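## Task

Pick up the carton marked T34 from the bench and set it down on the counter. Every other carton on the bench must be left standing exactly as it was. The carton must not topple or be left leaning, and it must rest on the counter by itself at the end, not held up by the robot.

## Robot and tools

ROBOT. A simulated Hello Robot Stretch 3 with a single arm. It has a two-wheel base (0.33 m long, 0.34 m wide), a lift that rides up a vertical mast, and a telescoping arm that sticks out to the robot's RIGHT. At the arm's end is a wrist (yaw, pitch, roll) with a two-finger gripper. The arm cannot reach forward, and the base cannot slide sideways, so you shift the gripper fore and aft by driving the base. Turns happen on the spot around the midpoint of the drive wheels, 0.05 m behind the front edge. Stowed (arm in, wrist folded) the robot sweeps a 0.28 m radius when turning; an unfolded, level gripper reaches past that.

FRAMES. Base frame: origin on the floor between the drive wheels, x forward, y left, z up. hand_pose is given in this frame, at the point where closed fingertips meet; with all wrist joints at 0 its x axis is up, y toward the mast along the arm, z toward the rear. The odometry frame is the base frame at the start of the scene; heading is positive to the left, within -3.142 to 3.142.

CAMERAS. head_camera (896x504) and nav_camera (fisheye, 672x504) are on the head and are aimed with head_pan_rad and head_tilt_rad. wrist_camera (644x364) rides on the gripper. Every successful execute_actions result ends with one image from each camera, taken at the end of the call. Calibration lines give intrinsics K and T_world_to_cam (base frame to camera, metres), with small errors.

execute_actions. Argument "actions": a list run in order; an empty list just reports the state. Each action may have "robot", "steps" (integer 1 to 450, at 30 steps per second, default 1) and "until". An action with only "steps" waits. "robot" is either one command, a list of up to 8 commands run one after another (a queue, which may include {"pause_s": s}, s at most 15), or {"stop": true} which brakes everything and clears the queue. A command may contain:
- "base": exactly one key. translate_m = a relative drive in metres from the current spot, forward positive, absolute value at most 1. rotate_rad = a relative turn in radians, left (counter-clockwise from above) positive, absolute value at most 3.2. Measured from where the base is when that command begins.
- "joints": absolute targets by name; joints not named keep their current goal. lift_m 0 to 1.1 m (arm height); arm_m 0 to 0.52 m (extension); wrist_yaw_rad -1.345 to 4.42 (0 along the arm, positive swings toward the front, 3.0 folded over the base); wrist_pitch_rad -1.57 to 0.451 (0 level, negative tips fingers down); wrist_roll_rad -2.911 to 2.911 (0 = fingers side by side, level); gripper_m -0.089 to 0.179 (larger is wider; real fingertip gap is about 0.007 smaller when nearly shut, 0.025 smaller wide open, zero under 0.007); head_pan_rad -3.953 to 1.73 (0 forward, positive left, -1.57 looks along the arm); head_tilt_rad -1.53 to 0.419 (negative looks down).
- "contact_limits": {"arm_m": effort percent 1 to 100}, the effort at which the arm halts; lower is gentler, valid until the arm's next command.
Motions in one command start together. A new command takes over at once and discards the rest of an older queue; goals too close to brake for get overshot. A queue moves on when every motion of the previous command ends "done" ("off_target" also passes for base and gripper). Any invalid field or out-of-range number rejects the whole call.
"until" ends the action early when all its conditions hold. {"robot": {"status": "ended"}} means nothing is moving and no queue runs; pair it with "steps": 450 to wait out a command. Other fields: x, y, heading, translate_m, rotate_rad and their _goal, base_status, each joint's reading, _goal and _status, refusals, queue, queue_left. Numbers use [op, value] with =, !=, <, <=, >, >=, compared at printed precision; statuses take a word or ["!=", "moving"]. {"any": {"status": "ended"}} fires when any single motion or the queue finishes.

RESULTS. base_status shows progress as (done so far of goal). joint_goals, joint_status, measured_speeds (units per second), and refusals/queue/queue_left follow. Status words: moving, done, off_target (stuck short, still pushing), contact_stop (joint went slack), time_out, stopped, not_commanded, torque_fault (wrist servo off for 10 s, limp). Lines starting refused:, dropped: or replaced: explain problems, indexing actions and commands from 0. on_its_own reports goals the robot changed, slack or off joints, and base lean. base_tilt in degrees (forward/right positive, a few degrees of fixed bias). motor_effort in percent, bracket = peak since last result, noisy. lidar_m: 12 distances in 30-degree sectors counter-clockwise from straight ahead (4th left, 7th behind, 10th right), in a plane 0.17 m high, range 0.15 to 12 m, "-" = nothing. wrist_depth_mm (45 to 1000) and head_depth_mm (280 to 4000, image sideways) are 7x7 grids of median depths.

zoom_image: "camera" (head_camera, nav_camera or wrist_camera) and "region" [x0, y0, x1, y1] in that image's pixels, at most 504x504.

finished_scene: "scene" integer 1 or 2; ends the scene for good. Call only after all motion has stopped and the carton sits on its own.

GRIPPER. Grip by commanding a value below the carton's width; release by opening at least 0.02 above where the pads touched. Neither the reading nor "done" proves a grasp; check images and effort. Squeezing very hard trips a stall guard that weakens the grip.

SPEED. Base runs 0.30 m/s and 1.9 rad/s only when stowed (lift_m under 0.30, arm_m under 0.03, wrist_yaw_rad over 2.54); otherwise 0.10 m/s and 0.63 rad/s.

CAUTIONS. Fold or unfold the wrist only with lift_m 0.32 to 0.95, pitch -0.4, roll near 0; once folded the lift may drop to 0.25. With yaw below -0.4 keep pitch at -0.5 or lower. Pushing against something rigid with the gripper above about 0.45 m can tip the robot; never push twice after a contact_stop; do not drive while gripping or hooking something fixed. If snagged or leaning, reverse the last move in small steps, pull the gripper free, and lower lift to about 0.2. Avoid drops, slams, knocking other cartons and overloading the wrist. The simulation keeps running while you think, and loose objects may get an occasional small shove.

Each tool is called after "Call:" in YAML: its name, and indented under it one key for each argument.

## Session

Call:
execute_actions:
  actions:
    - {"robot":{"joints":{"head_pan_rad":1.0,"head_tilt_rad":-0.6,"lift_m":0.27}},"steps":99,"until":{"robot":{"status":"ended"}}}

Call:
execute_actions:
  actions:
    - {"robot":{"joints":{"head_pan_rad":-0.6}},"steps":99,"until":{"robot":{"status":"ended"}}}

Call:
execute_actions:
  actions:
    - {"robot":{"joints":{"head_pan_rad":-2.2}},"steps":99,"until":{"robot":{"status":"ended"}}}

Call:
execute_actions:
  actions:
    - {"robot":{"joints":{"head_pan_rad":-3.7}},"steps":99,"until":{"robot":{"status":"ended"}}}

Scene clock: 1.90 s.
robot.base_odometry: x=+0.000 y=+0.000 heading=+0.000 (m, m, rad; robot's odometry frame)
robot.turned_by_wheels: +0.000 (rad since the last result)
robot.turned_by_imu: +0.000 (rad since the last result)
robot.base_tilt: forward=+0.2 right=-0.3 (deg)
robot.lidar_m: 0.66 0.67 2.13 1.95 2.14 0.84 0.78 0.79 1.01 2.42 1.02 0.72
robot.head_depth_mm: 2401 2621 2722 875 1674 1145 1138 / 2666 2889 3023 2366 1744 1251 1217 / 2755 3054 3269 2387 1821 1462 1220 / 2547 2807 3078 2389 1820 1479 1235 / 2325 2586 2878 2397 1838 1486 1237 / 2214 2385 2444 2341 1831 1482 1238 / 2065 2244 2309 2286 1853 1491 1251
robot.base_status: not_commanded
robot.joint_positions: lift_m=+0.271 arm_m=+0.001 wrist_yaw_rad=+3.011 wrist_pitch_rad=-0.498 wrist_roll_rad=-0.007 gripper_m=+0.037 head_pan_rad=+0.993 head_tilt_rad=-0.592
robot.joint_goals: lift_m=+0.270 arm_m=+0.001 wrist_yaw_rad=+3.011 wrist_pitch_rad=-0.498 wrist_roll_rad=-0.007 gripper_m=+0.037 head_pan_rad=+1.000 head_tilt_rad=-0.600
robot.joint_status: lift_m=done arm_m=not_commanded wrist_yaw_rad=not_commanded wrist_pitch_rad=not_commanded wrist_roll_rad=not_commanded gripper_m=not_commanded head_pan_rad=done head_tilt_rad=done
robot.measured_speeds: translate_m=+0.000 rotate_rad=+0.000 lift_m=+0.000 arm_m=+0.000 wrist_yaw_rad=+0.000 wrist_pitch_rad=+0.000 wrist_roll_rad=+0.000 head_pan_rad=+0.000 head_tilt_rad=+0.000
robot: refusals=0 queue=done queue_left=0
robot.motor_effort: left_wheel=+0(0) right_wheel=+1(1) lift_m=+12(16) arm_m=-1(1) wrist_yaw_rad=+0(0) wrist_pitch_rad=+7(7) wrist_roll_rad=+0(0) gripper_m=+1(0) head_pan_rad=+3(33) head_tilt_rad=-3(33) (%)
robot.hand_pose: x=+0.0066 y=+0.0661 z=+0.2657 quat_wxyz=(+0.219, +0.693, +0.130, +0.675) (m; robot's base frame)
robot.wrist_depth_mm: - - - - - - - / - - - - - - - / 747 759 789 804 817 858 638 / 590 598 637 637 643 653 634 / 495 519 - 546 533 543 545 / 443 - - - 461 457 460 / - - - - 390 401 403
pictures: head_camera (sideways: a quarter turn clockwise sets it upright), nav_camera (sideways: a quarter turn counterclockwise sets it upright), wrist_camera
camera_calibration (this result's frames):
head_camera: T_world_to_cam=[[-0.284287, -0.447995, -0.847632, 1.12977], [-0.858717, 0.512157, 0.0173168, -0.0149796], [0.426363, 0.732799, -0.530301, 0.647186], [0, 0, 0, 1]] pos_world=[0.0323802, 0.039547, 1.30109]
nav_camera: T_world_to_cam=[[0.308212, 0.441316, 0.842761, -1.05818], [0.837587, -0.545922, -0.0204449, 0.0728579], [0.451059, 0.712186, -0.5379, 0.655944], [0, 0, 0, 1]] pos_world=[-0.0307518, 0.0396101, 1.24611]
wrist_camera: T_world_to_cam=[[0.992494, -0.0955597, 0.0763216, -0.0261599], [0.000491466, -0.620944, -0.783855, 0.28403], [0.122296, 0.778008, -0.616236, 0.275349], [0, 0, 0, 1]] pos_world=[-0.0078502, -0.0403566, 0.394315]
Images, in order (width x height): head_camera 896x504, nav_camera 672x504, wrist_camera 644x364.

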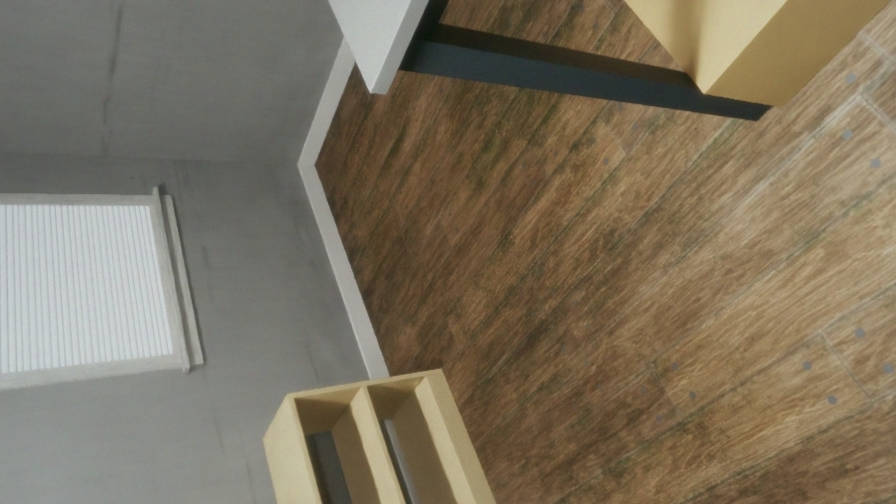

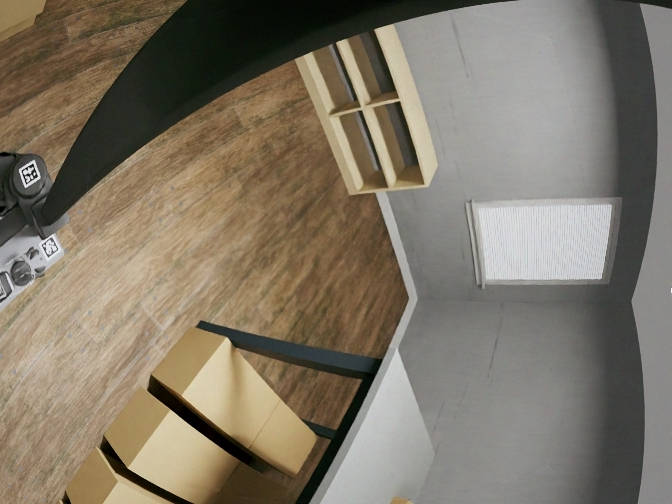

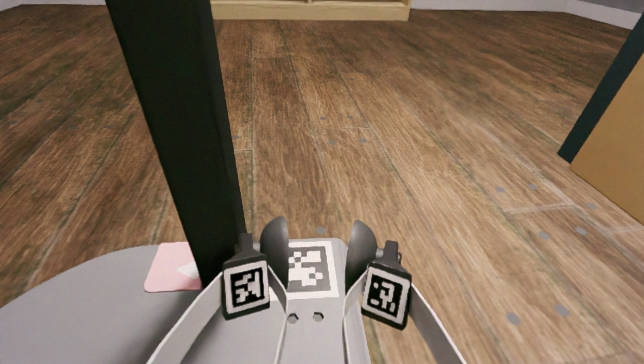

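Scene clock: 3.20 s.
robot.base_odometry: x=+0.000 y=+0.000 heading=+0.000 (m, m, rad; robot's odometry frame)
robot.turned_by_wheels: +0.000 (rad since the last result)
robot.turned_by_imu: +0.000 (rad since the last result)
robot.base_tilt: forward=+0.2 right=-0.3 (deg)
robot.lidar_m: 0.66 0.68 2.12 1.96 2.14 0.84 0.78 0.79 1.01 2.43 1.03 0.72
robot.head_depth_mm: 2259 2449 2654 2335 1792 1449 1214 / 2687 2933 1142 2080 1517 1455 1223 / 2793 3093 1058 2382 1424 1423 1225 / 2609 2771 1000 1811 1492 1268 1230 / 2390 2502 1013 1735 1444 1193 1234 / 2238 2365 1025 809 1447 1237 1135 / 2081 2238 1033 775 1563 1176 1029
robot.base_status: not_commanded
robot.joint_positions: lift_m=+0.271 arm_m=+0.001 wrist_yaw_rad=+3.011 wrist_pitch_rad=-0.498 wrist_roll_rad=-0.007 gripper_m=+0.037 head_pan_rad=-0.593 head_tilt_rad=-0.592
robot.joint_goals: lift_m=+0.270 arm_m=+0.001 wrist_yaw_rad=+3.011 wrist_pitch_rad=-0.498 wrist_roll_rad=-0.007 gripper_m=+0.037 head_pan_rad=-0.600 head_tilt_rad=-0.600
robot.joint_status: lift_m=done arm_m=not_commanded wrist_yaw_rad=not_commanded wrist_pitch_rad=not_commanded wrist_roll_rad=not_commanded gripper_m=not_commanded head_pan_rad=done head_tilt_rad=done
robot.measured_speeds: translate_m=+0.000 rotate_rad=+0.000 lift_m=+0.000 arm_m=+0.000 wrist_yaw_rad=+0.000 wrist_pitch_rad=+0.000 wrist_roll_rad=+0.000 head_pan_rad=+0.000 head_tilt_rad=+0.000
robot: refusals=0 queue=done queue_left=0
robot.motor_effort: left_wheel=+0(0) right_wheel=+1(1) lift_m=+12(12) arm_m=-1(1) wrist_yaw_rad=-1(0) wrist_pitch_rad=+6(6) wrist_roll_rad=+0(0) gripper_m=+1(1) head_pan_rad=-2(32) head_tilt_rad=-4(2) (%)
robot.hand_pose: x=+0.0066 y=+0.0661 z=+0.2657 quat_wxyz=(+0.219, +0.693, +0.130, +0.675) (m; robot's base frame)
robot.wrist_depth_mm: - - - - - - - / - - - - - - - / 749 756 790 789 824 850 646 / 600 611 633 630 655 658 617 / 500 513 - 544 536 538 554 / 436 - - - 457 460 470 / - - - - 390 399 403
pictures: head_camera (sideways: a quarter turn clockwise sets it upright), nav_camera (sideways: a quarter turn counterclockwise sets it upright), wrist_camera
camera_calibration (this result's frames):
head_camera: T_world_to_cam=[[-0.443974, 0.291029, -0.84746, 1.13052], [0.524794, 0.851053, 0.0173299, -0.0234361], [0.726277, -0.437048, -0.530576, 0.645714], [0, 0, 0, 1]] pos_world=[0.0452541, -0.0268615, 1.30108]
nav_camera: T_world_to_cam=[[0.436941, -0.314852, 0.842586, -1.05873], [-0.558243, -0.829425, -0.020445, 0.0813726], [0.705299, -0.461435, -0.538174, 0.654749], [0, 0, 0, 1]] pos_world=[0.0462353, 0.0362726, 1.24611]
wrist_camera: T_world_to_cam=[[0.992494, -0.0955597, 0.0763215, -0.0261599], [0.000491384, -0.620944, -0.783855, 0.28403], [0.122296, 0.778008, -0.616236, 0.275349], [0, 0, 0, 1]] pos_world=[-0.0078502, -0.0403566, 0.394315]
Images, in order (width x height): head_camera 896x504, nav_camera 672x504, wrist_camera 644x364.

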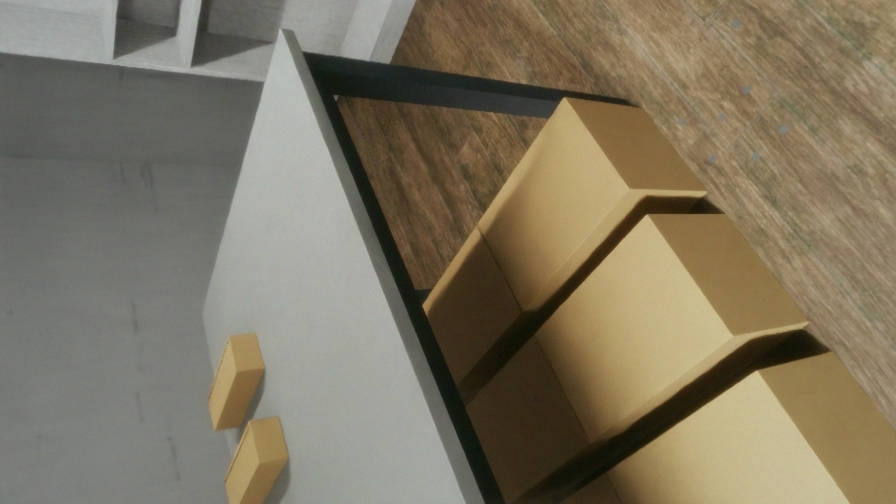

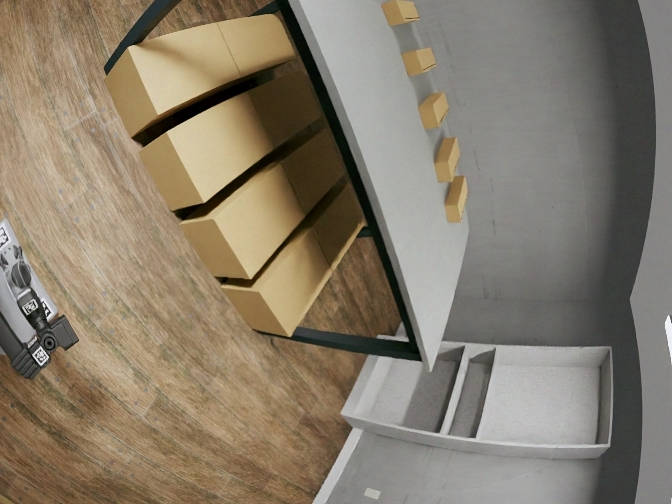

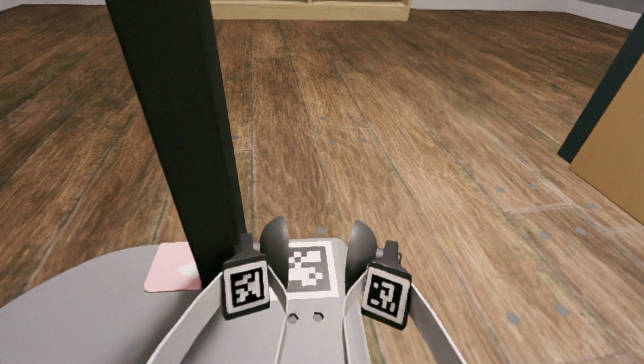

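Scene clock: 4.50 s.
robot.base_odometry: x=+0.000 y=+0.000 heading=+0.000 (m, m, rad; robot's odometry frame)
robot.turned_by_wheels: +0.000 (rad since the last result)
robot.turned_by_imu: +0.000 (rad since the last result)
robot.base_tilt: forward=+0.2 right=-0.3 (deg)
robot.lidar_m: 0.66 0.68 2.13 1.96 2.14 0.84 0.78 0.79 1.01 2.43 1.03 0.72
robot.head_depth_mm: 1349 1436 991 954 1058 1195 1217 / 1485 1584 1029 1075 1202 1379 1221 / 1646 1697 1113 1225 1404 1470 1229 / 1850 1939 1256 1414 1657 1479 1236 / 2082 2266 1437 1693 1820 1479 1240 / 2319 2528 2739 2430 1850 1489 1244 / 2193 2360 2554 2454 1844 1486 1240
robot.base_status: not_commanded
robot.joint_positions: lift_m=+0.271 arm_m=+0.001 wrist_yaw_rad=+3.011 wrist_pitch_rad=-0.498 wrist_roll_rad=-0.007 gripper_m=+0.037 head_pan_rad=-2.193 head_tilt_rad=-0.592
robot.joint_goals: lift_m=+0.270 arm_m=+0.001 wrist_yaw_rad=+3.011 wrist_pitch_rad=-0.498 wrist_roll_rad=-0.007 gripper_m=+0.037 head_pan_rad=-2.200 head_tilt_rad=-0.600
robot.joint_status: lift_m=done arm_m=not_commanded wrist_yaw_rad=not_commanded wrist_pitch_rad=not_commanded wrist_roll_rad=not_commanded gripper_m=not_commanded head_pan_rad=done head_tilt_rad=done
robot.measured_speeds: translate_m=+0.000 rotate_rad=+0.000 lift_m=+0.000 arm_m=+0.000 wrist_yaw_rad=+0.000 wrist_pitch_rad=+0.000 wrist_roll_rad=+0.000 head_pan_rad=+0.000 head_tilt_rad=+0.000
robot: refusals=0 queue=done queue_left=0
robot.motor_effort: left_wheel=+0(0) right_wheel=+1(1) lift_m=+12(12) arm_m=-1(1) wrist_yaw_rad=+0(0) wrist_pitch_rad=+7(6) wrist_roll_rad=+0(0) gripper_m=+0(1) head_pan_rad=-2(34) head_tilt_rad=-3(4) (%)
robot.hand_pose: x=+0.0066 y=+0.0661 z=+0.2657 quat_wxyz=(+0.219, +0.693, +0.130, +0.675) (m; robot's base frame)
robot.wrist_depth_mm: - - - - - - - / 996 - - - - - - / 753 754 788 796 809 828 642 / 594 615 632 642 643 678 626 / 506 521 - 539 530 540 556 / 441 - - - 457 458 468 / - - - - 387 401 403
pictures: head_camera (sideways: a quarter turn clockwise sets it upright), nav_camera (sideways: a quarter turn counterclockwise sets it upright), wrist_camera
camera_calibration (this result's frames):
head_camera: T_world_to_cam=[[0.303896, 0.435332, -0.847428, 1.12592], [0.83537, -0.549415, 0.0173323, -0.0253338], [-0.458044, -0.713182, -0.530628, 0.653006], [0, 0, 0, 1]] pos_world=[-0.021893, -0.0383533, 1.30108]
nav_camera: T_world_to_cam=[[-0.327503, -0.427606, 0.842553, -1.05403], [-0.812775, 0.582219, -0.020445, 0.0829253], [-0.481808, -0.691501, -0.538226, 0.662058], [0, 0, 0, 1]] pos_world=[0.0411875, -0.0411743, 1.24611]
wrist_camera: T_world_to_cam=[[0.992494, -0.0955597, 0.0763215, -0.0261599], [0.000491416, -0.620944, -0.783854, 0.28403], [0.122296, 0.778008, -0.616236, 0.275349], [0, 0, 0, 1]] pos_world=[-0.0078502, -0.0403566, 0.394315]
Images, in order (width x height): head_camera 896x504, nav_camera 672x504, wrist_camera 644x364.

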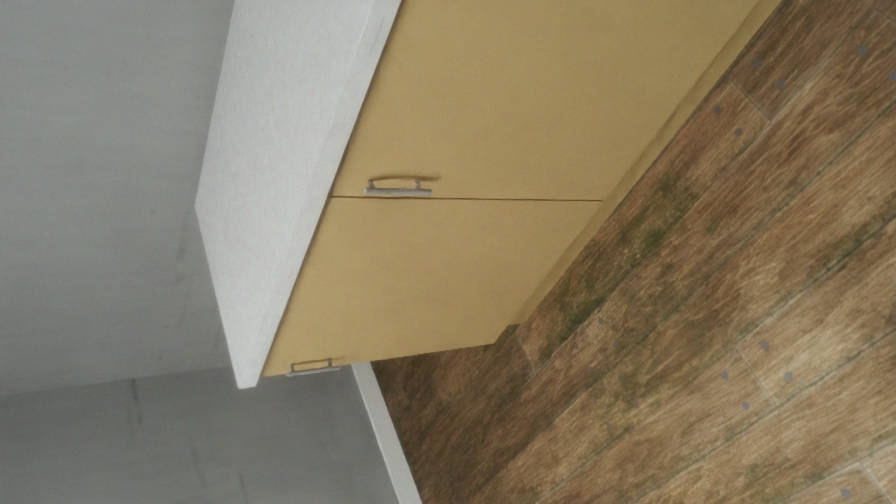

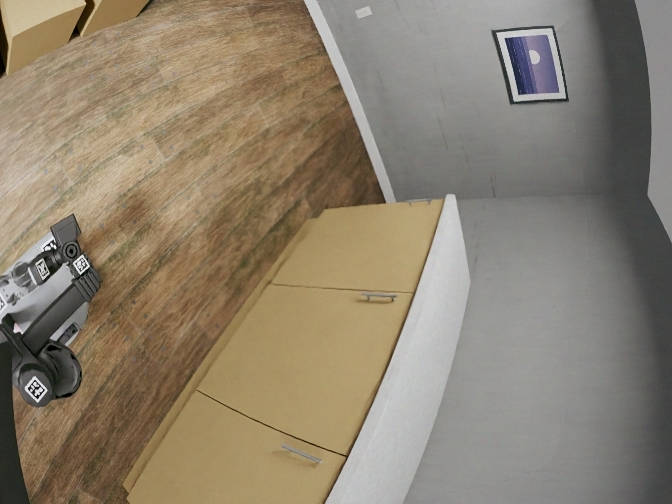

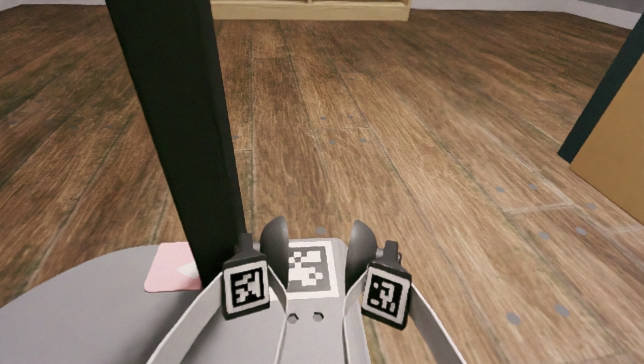

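Scene clock: 5.77 s.
robot.base_odometry: x=+0.000 y=+0.000 heading=+0.000 (m, m, rad; robot's odometry frame)
robot.turned_by_wheels: +0.000 (rad since the last result)
robot.turned_by_imu: +0.000 (rad since the last result)
robot.base_tilt: forward=+0.2 right=-0.3 (deg)
robot.lidar_m: 0.66 0.67 2.13 1.95 2.14 0.84 0.78 0.79 1.01 2.43 1.02 0.72
robot.head_depth_mm: 1829 2097 2451 2343 1797 1491 - / 1693 1912 2175 2284 1799 1467 1224 / 1556 1733 1955 2162 1806 1457 1219 / 1456 1620 1801 2040 1826 1468 1230 / 1364 1502 1631 1069 1176 1365 1235 / 1278 1391 1044 931 1041 1181 1240 / 1206 1305 1054 854 949 1063 1218
robot.base_status: not_commanded
robot.joint_positions: lift_m=+0.271 arm_m=+0.001 wrist_yaw_rad=+3.011 wrist_pitch_rad=-0.498 wrist_roll_rad=-0.007 gripper_m=+0.037 head_pan_rad=-3.693 head_tilt_rad=-0.592
robot.joint_goals: lift_m=+0.270 arm_m=+0.001 wrist_yaw_rad=+3.011 wrist_pitch_rad=-0.498 wrist_roll_rad=-0.007 gripper_m=+0.037 head_pan_rad=-3.700 head_tilt_rad=-0.600
robot.joint_status: lift_m=done arm_m=not_commanded wrist_yaw_rad=not_commanded wrist_pitch_rad=not_commanded wrist_roll_rad=not_commanded gripper_m=not_commanded head_pan_rad=done head_tilt_rad=done
robot.measured_speeds: translate_m=+0.000 rotate_rad=+0.000 lift_m=+0.000 arm_m=+0.000 wrist_yaw_rad=+0.000 wrist_pitch_rad=+0.000 wrist_roll_rad=+0.000 head_pan_rad=+0.000 head_tilt_rad=+0.000
robot: refusals=0 queue=done queue_left=0
robot.motor_effort: left_wheel=+0(0) right_wheel=+1(1) lift_m=+12(12) arm_m=-1(1) wrist_yaw_rad=-1(1) wrist_pitch_rad=+6(6) wrist_roll_rad=+0(0) gripper_m=+0(0) head_pan_rad=-3(30) head_tilt_rad=-3(3) (%)
robot.hand_pose: x=+0.0066 y=+0.0661 z=+0.2657 quat_wxyz=(+0.219, +0.693, +0.130, +0.675) (m; robot's base frame)
robot.wrist_depth_mm: - - - - - - - / - - - - - - - / 756 770 780 814 836 836 645 / 598 605 619 632 643 662 609 / 498 518 - 543 536 540 556 / 440 - - - 462 457 464 / - - - - 393 394 402
pictures: head_camera (sideways: a quarter turn clockwise sets it upright), nav_camera (sideways: a quarter turn counterclockwise sets it upright), wrist_camera
camera_calibration (this result's frames):
head_camera: T_world_to_cam=[[0.455767, -0.272357, -0.847406, 1.12496], [-0.488946, -0.872142, 0.0173339, -0.0172575], [-0.74378, 0.406435, -0.530662, 0.654793], [0, 0, 0, 1]] pos_world=[-0.0341373, 0.0252098, 1.30107]
nav_camera: T_world_to_cam=[[-0.44973, 0.296451, 0.842531, -1.05325], [0.523266, 0.851924, -0.020445, 0.0747754], [-0.723834, 0.431673, -0.538259, 0.663578], [0, 0, 0, 1]] pos_world=[-0.0324871, -0.0379134, 1.2461]
wrist_camera: T_world_to_cam=[[0.992494, -0.0955596, 0.0763217, -0.02616], [0.000491581, -0.620944, -0.783854, 0.28403], [0.122296, 0.778008, -0.616236, 0.275349], [0, 0, 0, 1]] pos_world=[-0.00785021, -0.0403566, 0.394315]
Images, in order (width x height): head_camera 896x504, nav_camera 672x504, wrist_camera 644x364.

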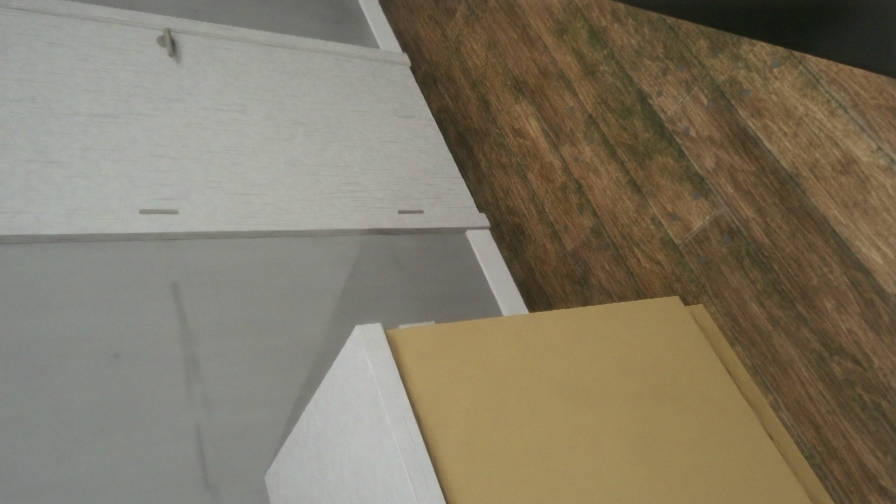

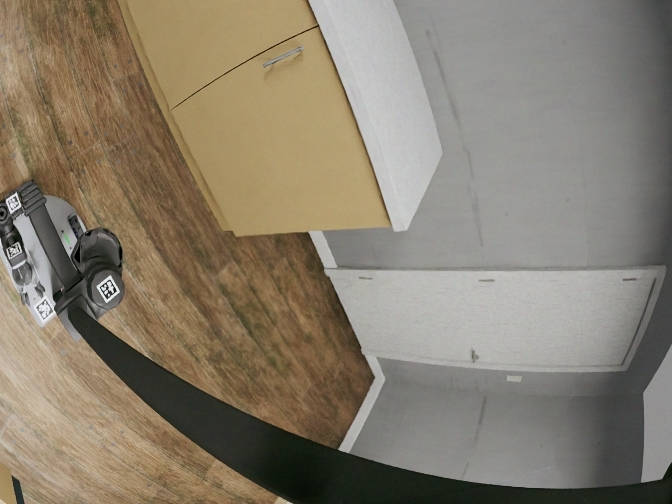

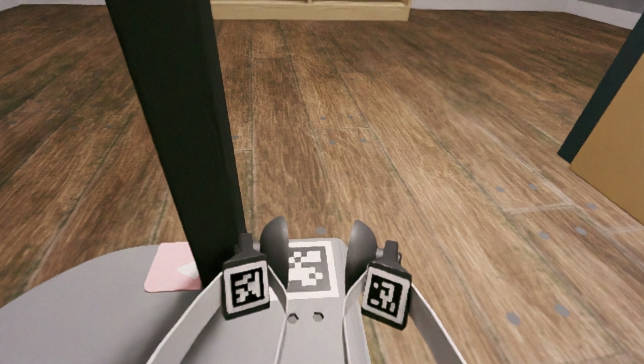

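Call:
execute_actions:
  actions:
    - {"robot":[{"base":{"rotate_rad":1.33},"joints":{"head_pan_rad":-0.6,"head_tilt_rad":-0.45}},{"base":{"translate_m":1}},{"base":{"translate_m":0.12}},{"base":{"rotate_rad":-1.25}},{"base":{"translate_m":1}},{"base":{"translate_m":0.57}},{"base":{"rotate_rad":-1.61}},{"base":{"translate_m":0.4}}],"steps":450}
    - {"steps":400,"until":{"robot":{"status":"ended"}}}

Scene clock: 39.60 s.
robot.base_odometry: x=+1.849 y=+0.813 heading=-1.530 (m, m, rad; robot's odometry frame)
robot.turned_by_wheels: -1.530 (rad since the last result)
robot.turned_by_imu: -1.486 (rad since the last result)
robot.base_tilt: forward=+0.2 right=-0.3 (deg)
robot.lidar_m: 1.37 0.65 0.47 0.45 0.47 0.64 1.68 1.64 2.08 0.97 0.42 0.52
robot.head_depth_mm: 3564 3721 2997 792 619 511 588 / 3779 - 1517 752 622 1248 1047 / 3526 3886 1541 876 683 1290 1104 / 3244 3573 1557 867 1546 1300 1112 / 3091 3345 1431 964 1724 1376 1268 / 2858 3079 1377 2606 1721 1554 1344 / 2645 2865 2713 2794 1995 1668 1354
robot.base_status: done (translate_m +0.4000 of +0.4000)
robot.joint_positions: lift_m=+0.271 arm_m=+0.001 wrist_yaw_rad=+3.011 wrist_pitch_rad=-0.498 wrist_roll_rad=-0.007 gripper_m=+0.037 head_pan_rad=-0.607 head_tilt_rad=-0.456
robot.joint_goals: lift_m=+0.270 arm_m=+0.001 wrist_yaw_rad=+3.011 wrist_pitch_rad=-0.498 wrist_roll_rad=-0.007 gripper_m=+0.037 head_pan_rad=-0.600 head_tilt_rad=-0.450
robot.joint_status: lift_m=done arm_m=not_commanded wrist_yaw_rad=not_commanded wrist_pitch_rad=not_commanded wrist_roll_rad=not_commanded gripper_m=not_commanded head_pan_rad=done head_tilt_rad=done
robot.measured_speeds: translate_m=+0.000 rotate_rad=+0.000 lift_m=+0.000 arm_m=+0.000 wrist_yaw_rad=+0.000 wrist_pitch_rad=+0.000 wrist_roll_rad=+0.000 head_pan_rad=+0.000 head_tilt_rad=+0.000
robot: refusals=0 queue=done queue_left=0
robot.motor_effort: left_wheel=+2(9) right_wheel=-1(9) lift_m=+12(12) arm_m=-1(1) wrist_yaw_rad=+0(0) wrist_pitch_rad=+6(6) wrist_roll_rad=+0(0) gripper_m=+0(0) head_pan_rad=+3(34) head_tilt_rad=+4(19) (%)
robot.hand_pose: x=+0.0066 y=+0.0660 z=+0.2657 quat_wxyz=(+0.219, +0.693, +0.130, +0.675) (m; robot's base frame)
robot.wrist_depth_mm: 420 - 440 454 466 478 490 / 458 475 489 500 517 537 542 / 504 527 542 557 580 592 620 / 552 564 579 607 623 636 661 / 497 526 - 551 536 539 552 / 447 - - - 458 454 465 / - - - - 395 397 401
pictures: head_camera (sideways: a quarter turn clockwise sets it upright), nav_camera (sideways: a quarter turn counterclockwise sets it upright), wrist_camera
camera_calibration (this result's frames):
head_camera: T_world_to_cam=[[-0.341597, 0.229058, -0.911506, 1.21343], [0.535112, 0.844699, 0.011731, -0.0162125], [0.772636, -0.483751, -0.411119, 0.489994], [0, 0, 0, 1]] pos_world=[0.0445932, -0.0272172, 1.30769]
nav_camera: T_world_to_cam=[[0.334714, -0.253116, 0.907689, -1.14302], [-0.567606, -0.823052, -0.0202077, 0.0811244], [0.75219, -0.508446, -0.419157, 0.499602], [0, 0, 0, 1]] pos_world=[0.0528361, 0.0314728, 1.24856]
wrist_camera: T_world_to_cam=[[0.992494, -0.0955592, 0.0763217, -0.0261632], [0.000491555, -0.620946, -0.783853, 0.283995], [0.122296, 0.778007, -0.616238, 0.275377], [0, 0, 0, 1]] pos_world=[-0.00785024, -0.0403992, 0.394305]
Images, in order (width x height): head_camera 896x504, nav_camera 672x504, wrist_camera 644x364.

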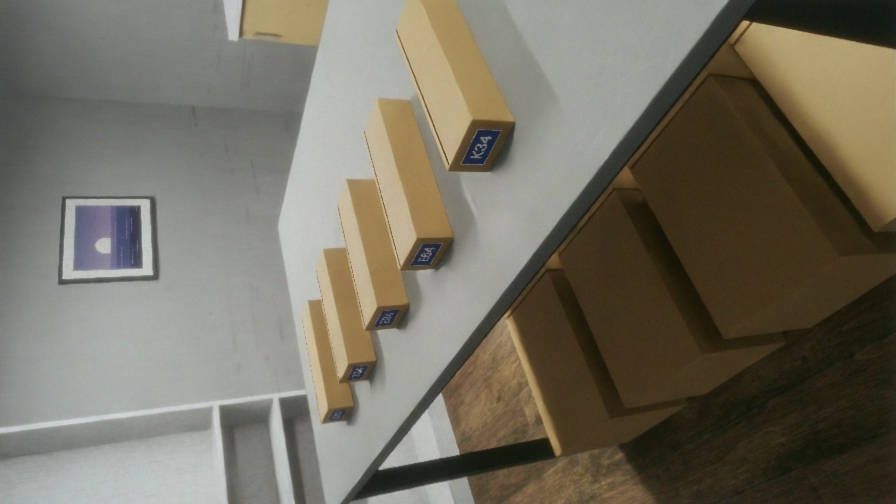

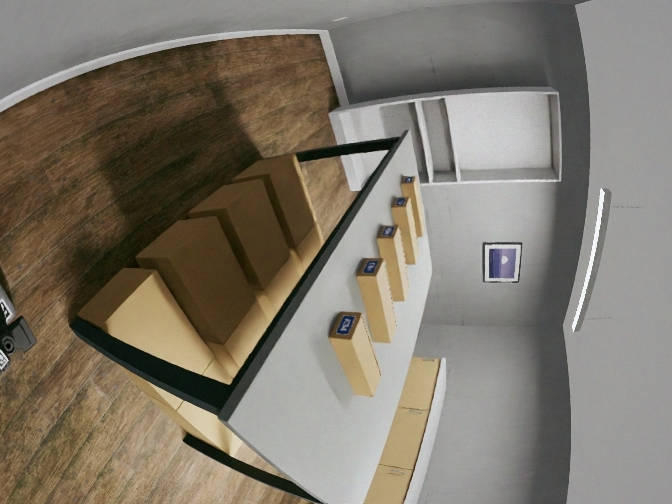

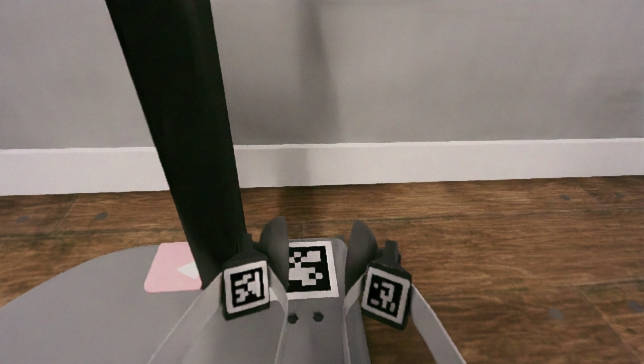

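Call:
execute_actions:
  actions:
    - {"robot":[{"base":{"translate_m":1}},{"base":{"translate_m":0.16},"joints":{"lift_m":0.93,"wrist_pitch_rad":-0.4,"head_pan_rad":-1.5,"head_tilt_rad":-0.7}},{"joints":{"wrist_yaw_rad":1.6}},{"joints":{"lift_m":1.09}},{"joints":{"wrist_yaw_rad":0,"wrist_pitch_rad":-0.8,"gripper_m":0.14,"arm_m":0.12}}],"steps":450}
    - {"steps":400,"until":{"robot":{"status":"ended"}}}

Scene clock: 66.77 s.
robot.base_odometry: x=+1.896 y=-0.346 heading=-1.530 (m, m, rad; robot's odometry frame)
robot.turned_by_wheels: +0.000 (rad since the last result)
robot.turned_by_imu: +0.002 (rad since the last result)
robot.base_tilt: forward=+0.2 right=-0.3 (deg)
robot.lidar_m: 1.65 0.66 0.48 0.46 0.48 0.65 1.78 0.51 0.37 0.36 0.39 0.51
robot.head_depth_mm: - - 712 568 500 1097 989 / - - - 565 502 1100 925 / 2432 2447 - 556 506 1083 943 / 2498 2464 803 580 508 1140 967 / 2593 2499 720 574 510 1104 973 / 2659 2499 777 565 512 1092 962 / 2916 3149 821 609 517 1335 979
robot.base_status: done (translate_m +0.1600 of +0.1600)
robot.joint_positions: lift_m=+1.089 arm_m=+0.120 wrist_yaw_rad=+0.003 wrist_pitch_rad=-0.808 wrist_roll_rad=-0.007 gripper_m=+0.140 head_pan_rad=-1.493 head_tilt_rad=-0.691
robot.joint_goals: lift_m=+1.090 arm_m=+0.120 wrist_yaw_rad=+0.000 wrist_pitch_rad=-0.800 wrist_roll_rad=-0.007 gripper_m=+0.140 head_pan_rad=-1.500 head_tilt_rad=-0.700
robot.joint_status: lift_m=done arm_m=done wrist_yaw_rad=done wrist_pitch_rad=done wrist_roll_rad=not_commanded gripper_m=done head_pan_rad=done head_tilt_rad=done
robot.measured_speeds: translate_m=+0.000 rotate_rad=+0.000 lift_m=+0.000 arm_m=+0.000 wrist_yaw_rad=+0.000 wrist_pitch_rad=+0.000 wrist_roll_rad=+0.000 head_pan_rad=+0.000 head_tilt_rad=+0.000
robot: refusals=0 queue=done queue_left=0
robot.motor_effort: left_wheel=+0(9) right_wheel=+0(4) lift_m=+32(34) arm_m=+2(4) wrist_yaw_rad=-3(4) wrist_pitch_rad=+3(9) wrist_roll_rad=+0(0) gripper_m=-1(81) head_pan_rad=-2(28) head_tilt_rad=-3(22) (%)
robot.hand_pose: x=-0.0211 y=-0.4243 z=+1.0263 quat_wxyz=(+0.653, +0.280, -0.647, -0.276) (m; robot's base frame)
robot.wrist_depth_mm: 454 433 458 386 495 505 511 / 396 314 401 329 424 348 413 / 341 284 350 285 371 307 362 / 250 258 320 254 321 289 268 / 275 280 283 284 293 286 286 / 256 - 261 261 265 269 271 / 233 236 238 239 243 241 249
pictures: head_camera (sideways: a quarter turn clockwise sets it upright), nav_camera (sideways: a quarter turn counterclockwise sets it upright), wrist_camera
camera_calibration (this result's frames):
head_camera: T_world_to_cam=[[-0.0541104, 0.609442, -0.790982, 1.05451], [0.993058, 0.115697, 0.0212086, -0.0313397], [0.104439, -0.784344, -0.611472, 0.754751], [0, 0, 0, 1]] pos_world=[0.0093563, -0.0470522, 1.29627]
nav_camera: T_world_to_cam=[[0.0310344, -0.618217, 0.785394, -0.981695], [-0.996904, -0.0759371, -0.0203812, 0.0839627], [0.0722405, -0.782331, -0.61866, 0.763321], [0, 0, 0, 1]] pos_world=[0.0590264, -0.00335586, 1.24497]
wrist_camera: T_world_to_cam=[[-0.996324, -0.058961, 0.0621397, -0.11545], [-0.0836768, 0.825113, -0.558737, 0.956511], [-0.0183286, -0.561882, -0.827014, 0.773793], [0, 0, 0, 1]] pos_world=[-0.0208053, -0.361257, 1.18155]
Images, in order (width x height): head_camera 896x504, nav_camera 672x504, wrist_camera 644x364.

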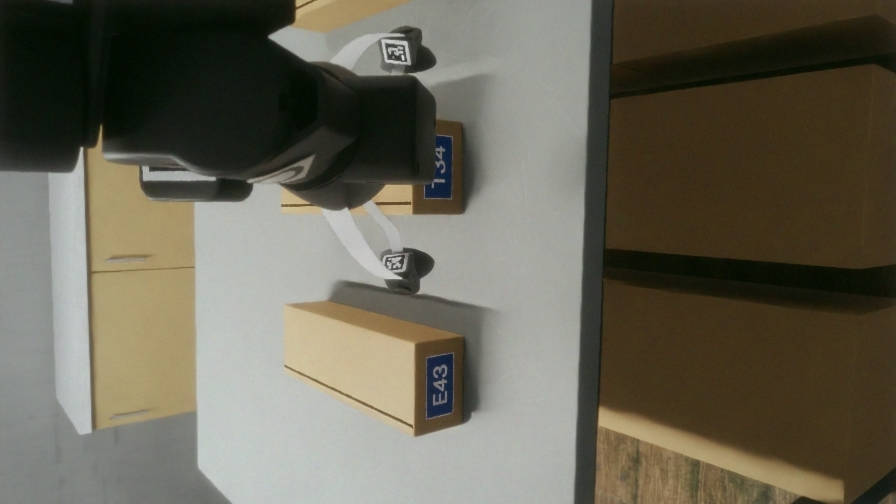

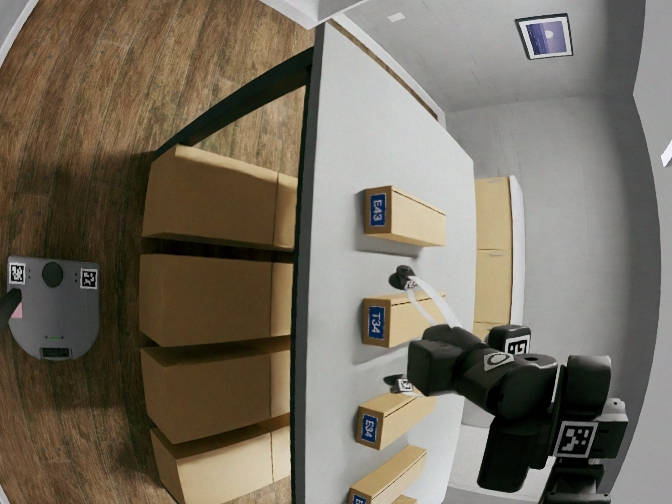

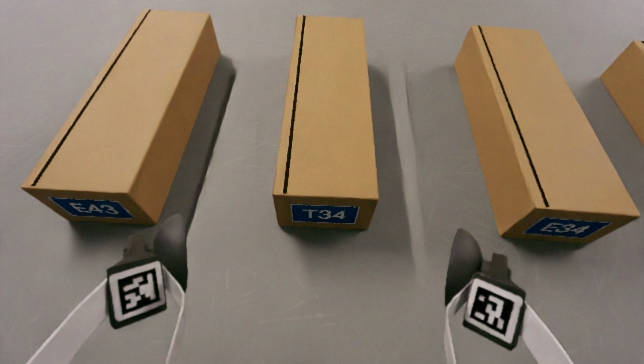

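Call:
execute_actions:
  actions:
    - {"robot":[{"base":{"translate_m":-0.007},"joints":{"arm_m":0.325}},{"joints":{"lift_m":1.005}}],"steps":300,"until":{"robot":{"status":"ended"}}}

Call:
execute_actions:
  actions:
    - {"robot":[{"joints":{"gripper_m":0.05}},{"joints":{"lift_m":1.098}},{"joints":{"arm_m":0.01,"head_pan_rad":-0.5}}],"steps":300,"until":{"robot":{"status":"ended"}}}

Scene clock: 76.80 s.
robot.base_odometry: x=+1.896 y=-0.339 heading=-1.530 (m, m, rad; robot's odometry frame)
robot.turned_by_wheels: +0.000 (rad since the last result)
robot.turned_by_imu: -0.002 (rad since the last result)
robot.base_tilt: forward=+0.2 right=-0.3 (deg)
robot.lidar_m: 1.65 0.66 0.48 0.46 0.48 0.65 1.78 0.51 0.37 0.36 0.37 0.51
robot.head_depth_mm: 2692 1790 722 587 500 1096 969 / 2737 - 783 572 502 1104 923 / 2598 2523 615 556 504 1083 941 / 2478 2488 805 599 508 1144 966 / 2565 2502 734 583 510 1124 994 / 2633 2511 744 565 513 1094 965 / 2945 3160 821 610 517 1323 979
robot.base_status: done (translate_m -0.0070 of -0.0070)
robot.joint_positions: lift_m=+1.006 arm_m=+0.325 wrist_yaw_rad=+0.001 wrist_pitch_rad=-0.809 wrist_roll_rad=-0.007 gripper_m=+0.140 head_pan_rad=-1.493 head_tilt_rad=-0.691
robot.joint_goals: lift_m=+1.005 arm_m=+0.325 wrist_yaw_rad=+0.000 wrist_pitch_rad=-0.800 wrist_roll_rad=-0.007 gripper_m=+0.140 head_pan_rad=-1.500 head_tilt_rad=-0.700
robot.joint_status: lift_m=done arm_m=done wrist_yaw_rad=done wrist_pitch_rad=done wrist_roll_rad=not_commanded gripper_m=done head_pan_rad=done head_tilt_rad=done
robot.measured_speeds: translate_m=+0.000 rotate_rad=+0.000 lift_m=+0.000 arm_m=+0.000 wrist_yaw_rad=+0.000 wrist_pitch_rad=+0.000 wrist_roll_rad=+0.000 head_pan_rad=+0.000 head_tilt_rad=+0.000
robot: refusals=0 queue=done queue_left=0
robot.motor_effort: left_wheel=+0(2) right_wheel=+0(4) lift_m=+13(30) arm_m=+2(0) wrist_yaw_rad=-1(2) wrist_pitch_rad=+4(4) wrist_roll_rad=+0(0) gripper_m=+0(0) head_pan_rad=-2(3) head_tilt_rad=-4(4) (%)
robot.hand_pose: x=-0.0214 y=-0.6291 z=+0.9422 quat_wxyz=(+0.653, +0.280, -0.647, -0.277) (m; robot's base frame)
robot.wrist_depth_mm: 314 318 319 330 335 343 349 / 193 275 269 193 284 292 215 / 192 235 230 170 250 251 190 / 194 213 153 150 217 225 187 / 188 196 136 136 195 203 185 / 175 - 123 123 152 184 178 / - 161 112 113 160 164 167
pictures: head_camera (sideways: a quarter turn clockwise sets it upright), nav_camera (sideways: a quarter turn counterclockwise sets it upright), wrist_camera
camera_calibration (this result's frames):
head_camera: T_world_to_cam=[[-0.054077, 0.609556, -0.790896, 1.0544], [0.993066, 0.115625, 0.021214, -0.0313468], [0.104379, -0.784265, -0.611583, 0.754896], [0, 0, 0, 1]] pos_world=[0.009353, -0.0470516, 1.29626]
nav_camera: T_world_to_cam=[[0.0310004, -0.618329, 0.785307, -0.981582], [-0.99691, -0.0758655, -0.0203809, 0.0839624], [0.0721799, -0.782249, -0.61877, 0.763465], [0, 0, 0, 1]] pos_world=[0.0590256, -0.00335153, 1.24496]
wrist_camera: T_world_to_cam=[[-0.996408, -0.0575803, 0.0620861, -0.121614], [-0.0824849, 0.825767, -0.557947, 1.0782], [-0.0191419, -0.561064, -0.827551, 0.590172], [0, 0, 0, 1]] pos_world=[-0.0209451, -0.566219, 1.09752]
Images, in order (width x height): head_camera 896x504, nav_camera 672x504, wrist_camera 644x364.

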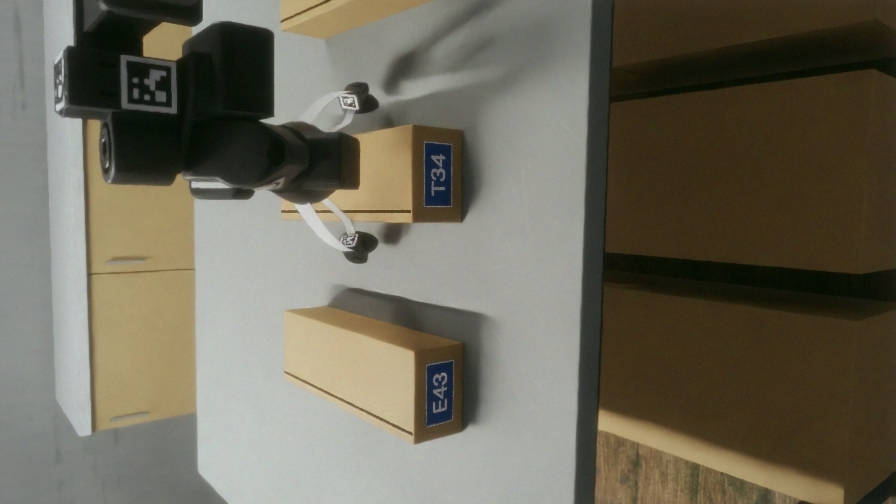

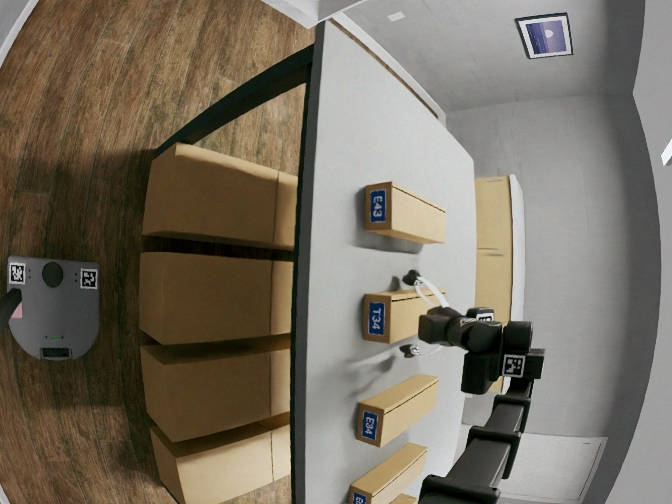

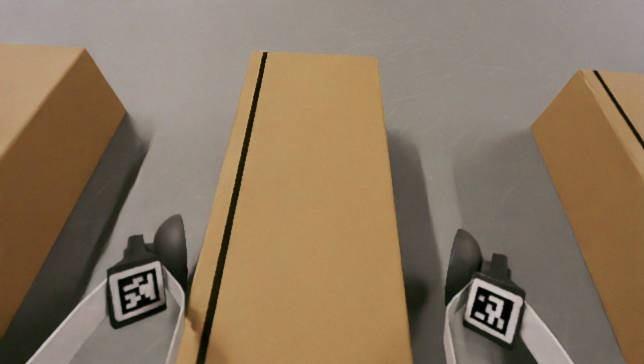

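Scene clock: 82.97 s.
robot.base_odometry: x=+1.896 y=-0.339 heading=-1.530 (m, m, rad; robot's odometry frame)
robot.turned_by_wheels: +0.000 (rad since the last result)
robot.turned_by_imu: -0.002 (rad since the last result)
robot.base_tilt: forward=+0.2 right=-0.3 (deg)
robot.lidar_m: 1.65 0.66 0.48 0.46 0.48 0.65 1.79 0.51 0.37 0.36 0.37 0.51
robot.head_depth_mm: 2295 2628 780 586 1547 1071 935 / 2149 2448 2622 634 1599 1077 977 / 1798 2195 2480 1860 911 1081 1147 / 1784 2055 2317 2079 1680 1371 1179 / 1730 1940 2194 2082 1664 1388 1186 / 1596 1774 2028 2030 1681 1392 1178 / 1513 1678 1973 2102 1680 1399 1192
robot.base_status: done (translate_m -0.0070 of -0.0070)
robot.joint_positions: lift_m=+1.097 arm_m=+0.010 wrist_yaw_rad=+0.001 wrist_pitch_rad=-0.813 wrist_roll_rad=-0.007 gripper_m=+0.057 head_pan_rad=-0.507 head_tilt_rad=-0.691
robot.joint_goals: lift_m=+1.098 arm_m=+0.010 wrist_yaw_rad=+0.000 wrist_pitch_rad=-0.800 wrist_roll_rad=-0.007 gripper_m=+0.056 head_pan_rad=-0.500 head_tilt_rad=-0.700
robot.joint_status: lift_m=done arm_m=done wrist_yaw_rad=done wrist_pitch_rad=done wrist_roll_rad=not_commanded gripper_m=done head_pan_rad=done head_tilt_rad=done
robot.measured_speeds: translate_m=+0.000 rotate_rad=+0.000 lift_m=+0.000 arm_m=+0.000 wrist_yaw_rad=+0.000 wrist_pitch_rad=+0.000 wrist_roll_rad=+0.000 head_pan_rad=+0.000 head_tilt_rad=+0.000
robot: refusals=0 queue=done queue_left=0
robot.on_its_own: gripper_m is held at +0.056, not at your +0.050, by its stall guard, which is not easing now
robot.motor_effort: left_wheel=+0(1) right_wheel=+0(0) lift_m=+32(34) arm_m=-3(6) wrist_yaw_rad=+0(1) wrist_pitch_rad=+6(6) wrist_roll_rad=+0(0) gripper_m=-21(96) head_pan_rad=+3(33) head_tilt_rad=-3(4) (%)
robot.hand_pose: x=-0.0214 y=-0.3139 z=+1.0335 quat_wxyz=(+0.652, +0.281, -0.647, -0.279) (m; robot's base frame)
robot.wrist_depth_mm: 474 403 455 494 492 419 451 / 404 329 395 185 413 353 416 / 356 343 349 165 366 334 377 / 319 322 310 150 322 338 342 / 292 294 137 137 143 305 309 / 621 - 126 126 127 923 302 / - - 116 117 120 879 870
pictures: head_camera (sideways: a quarter turn clockwise sets it upright), nav_camera (sideways: a quarter turn counterclockwise sets it upright), wrist_camera
camera_calibration (this result's frames):
head_camera: T_world_to_cam=[[-0.538222, 0.291289, -0.790865, 1.05731], [0.451572, 0.891982, 0.0212159, -0.0280461], [0.711618, -0.345714, -0.611622, 0.751243], [0, 0, 0, 1]] pos_world=[0.047134, -0.0232512, 1.29626]
nav_camera: T_world_to_cam=[[0.532803, -0.315375, 0.785276, -0.984602], [-0.486851, -0.873247, -0.0203809, 0.080851], [0.692168, -0.371454, -0.61881, 0.759734], [0, 0, 0, 1]] pos_world=[0.0380982, 0.0422897, 1.24496]
wrist_camera: T_world_to_cam=[[-0.99641, -0.0578014, 0.0618594, -0.108974], [-0.0824642, 0.828014, -0.55461, 0.866126], [-0.0191632, -0.55772, -0.829808, 0.845926], [0, 0, 0, 1]] pos_world=[-0.0209481, -0.251673, 1.18906]
Images, in order (width x height): head_camera 896x504, nav_camera 672x504, wrist_camera 644x364.

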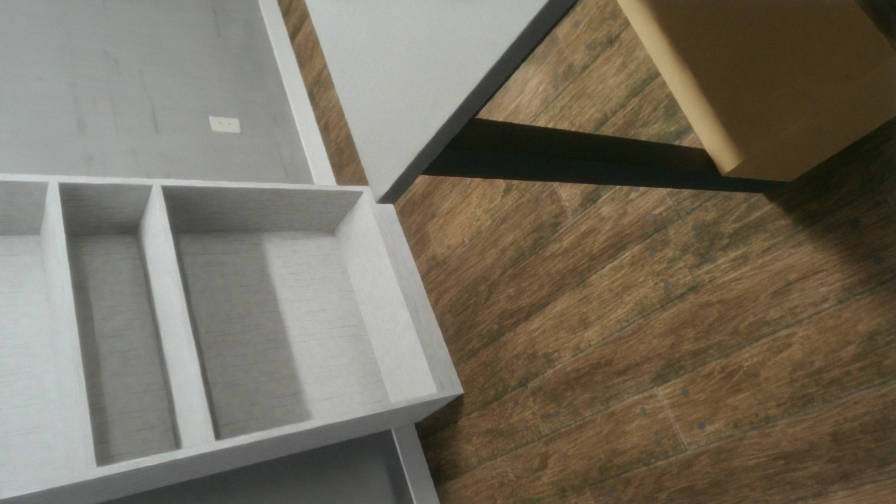

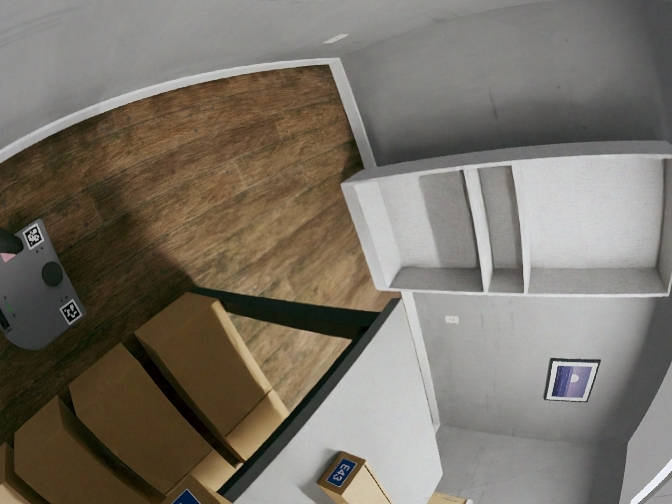

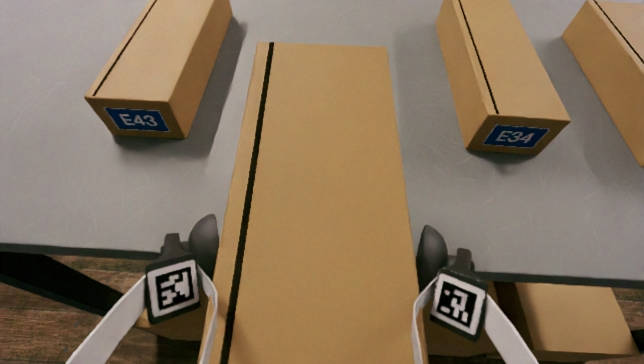

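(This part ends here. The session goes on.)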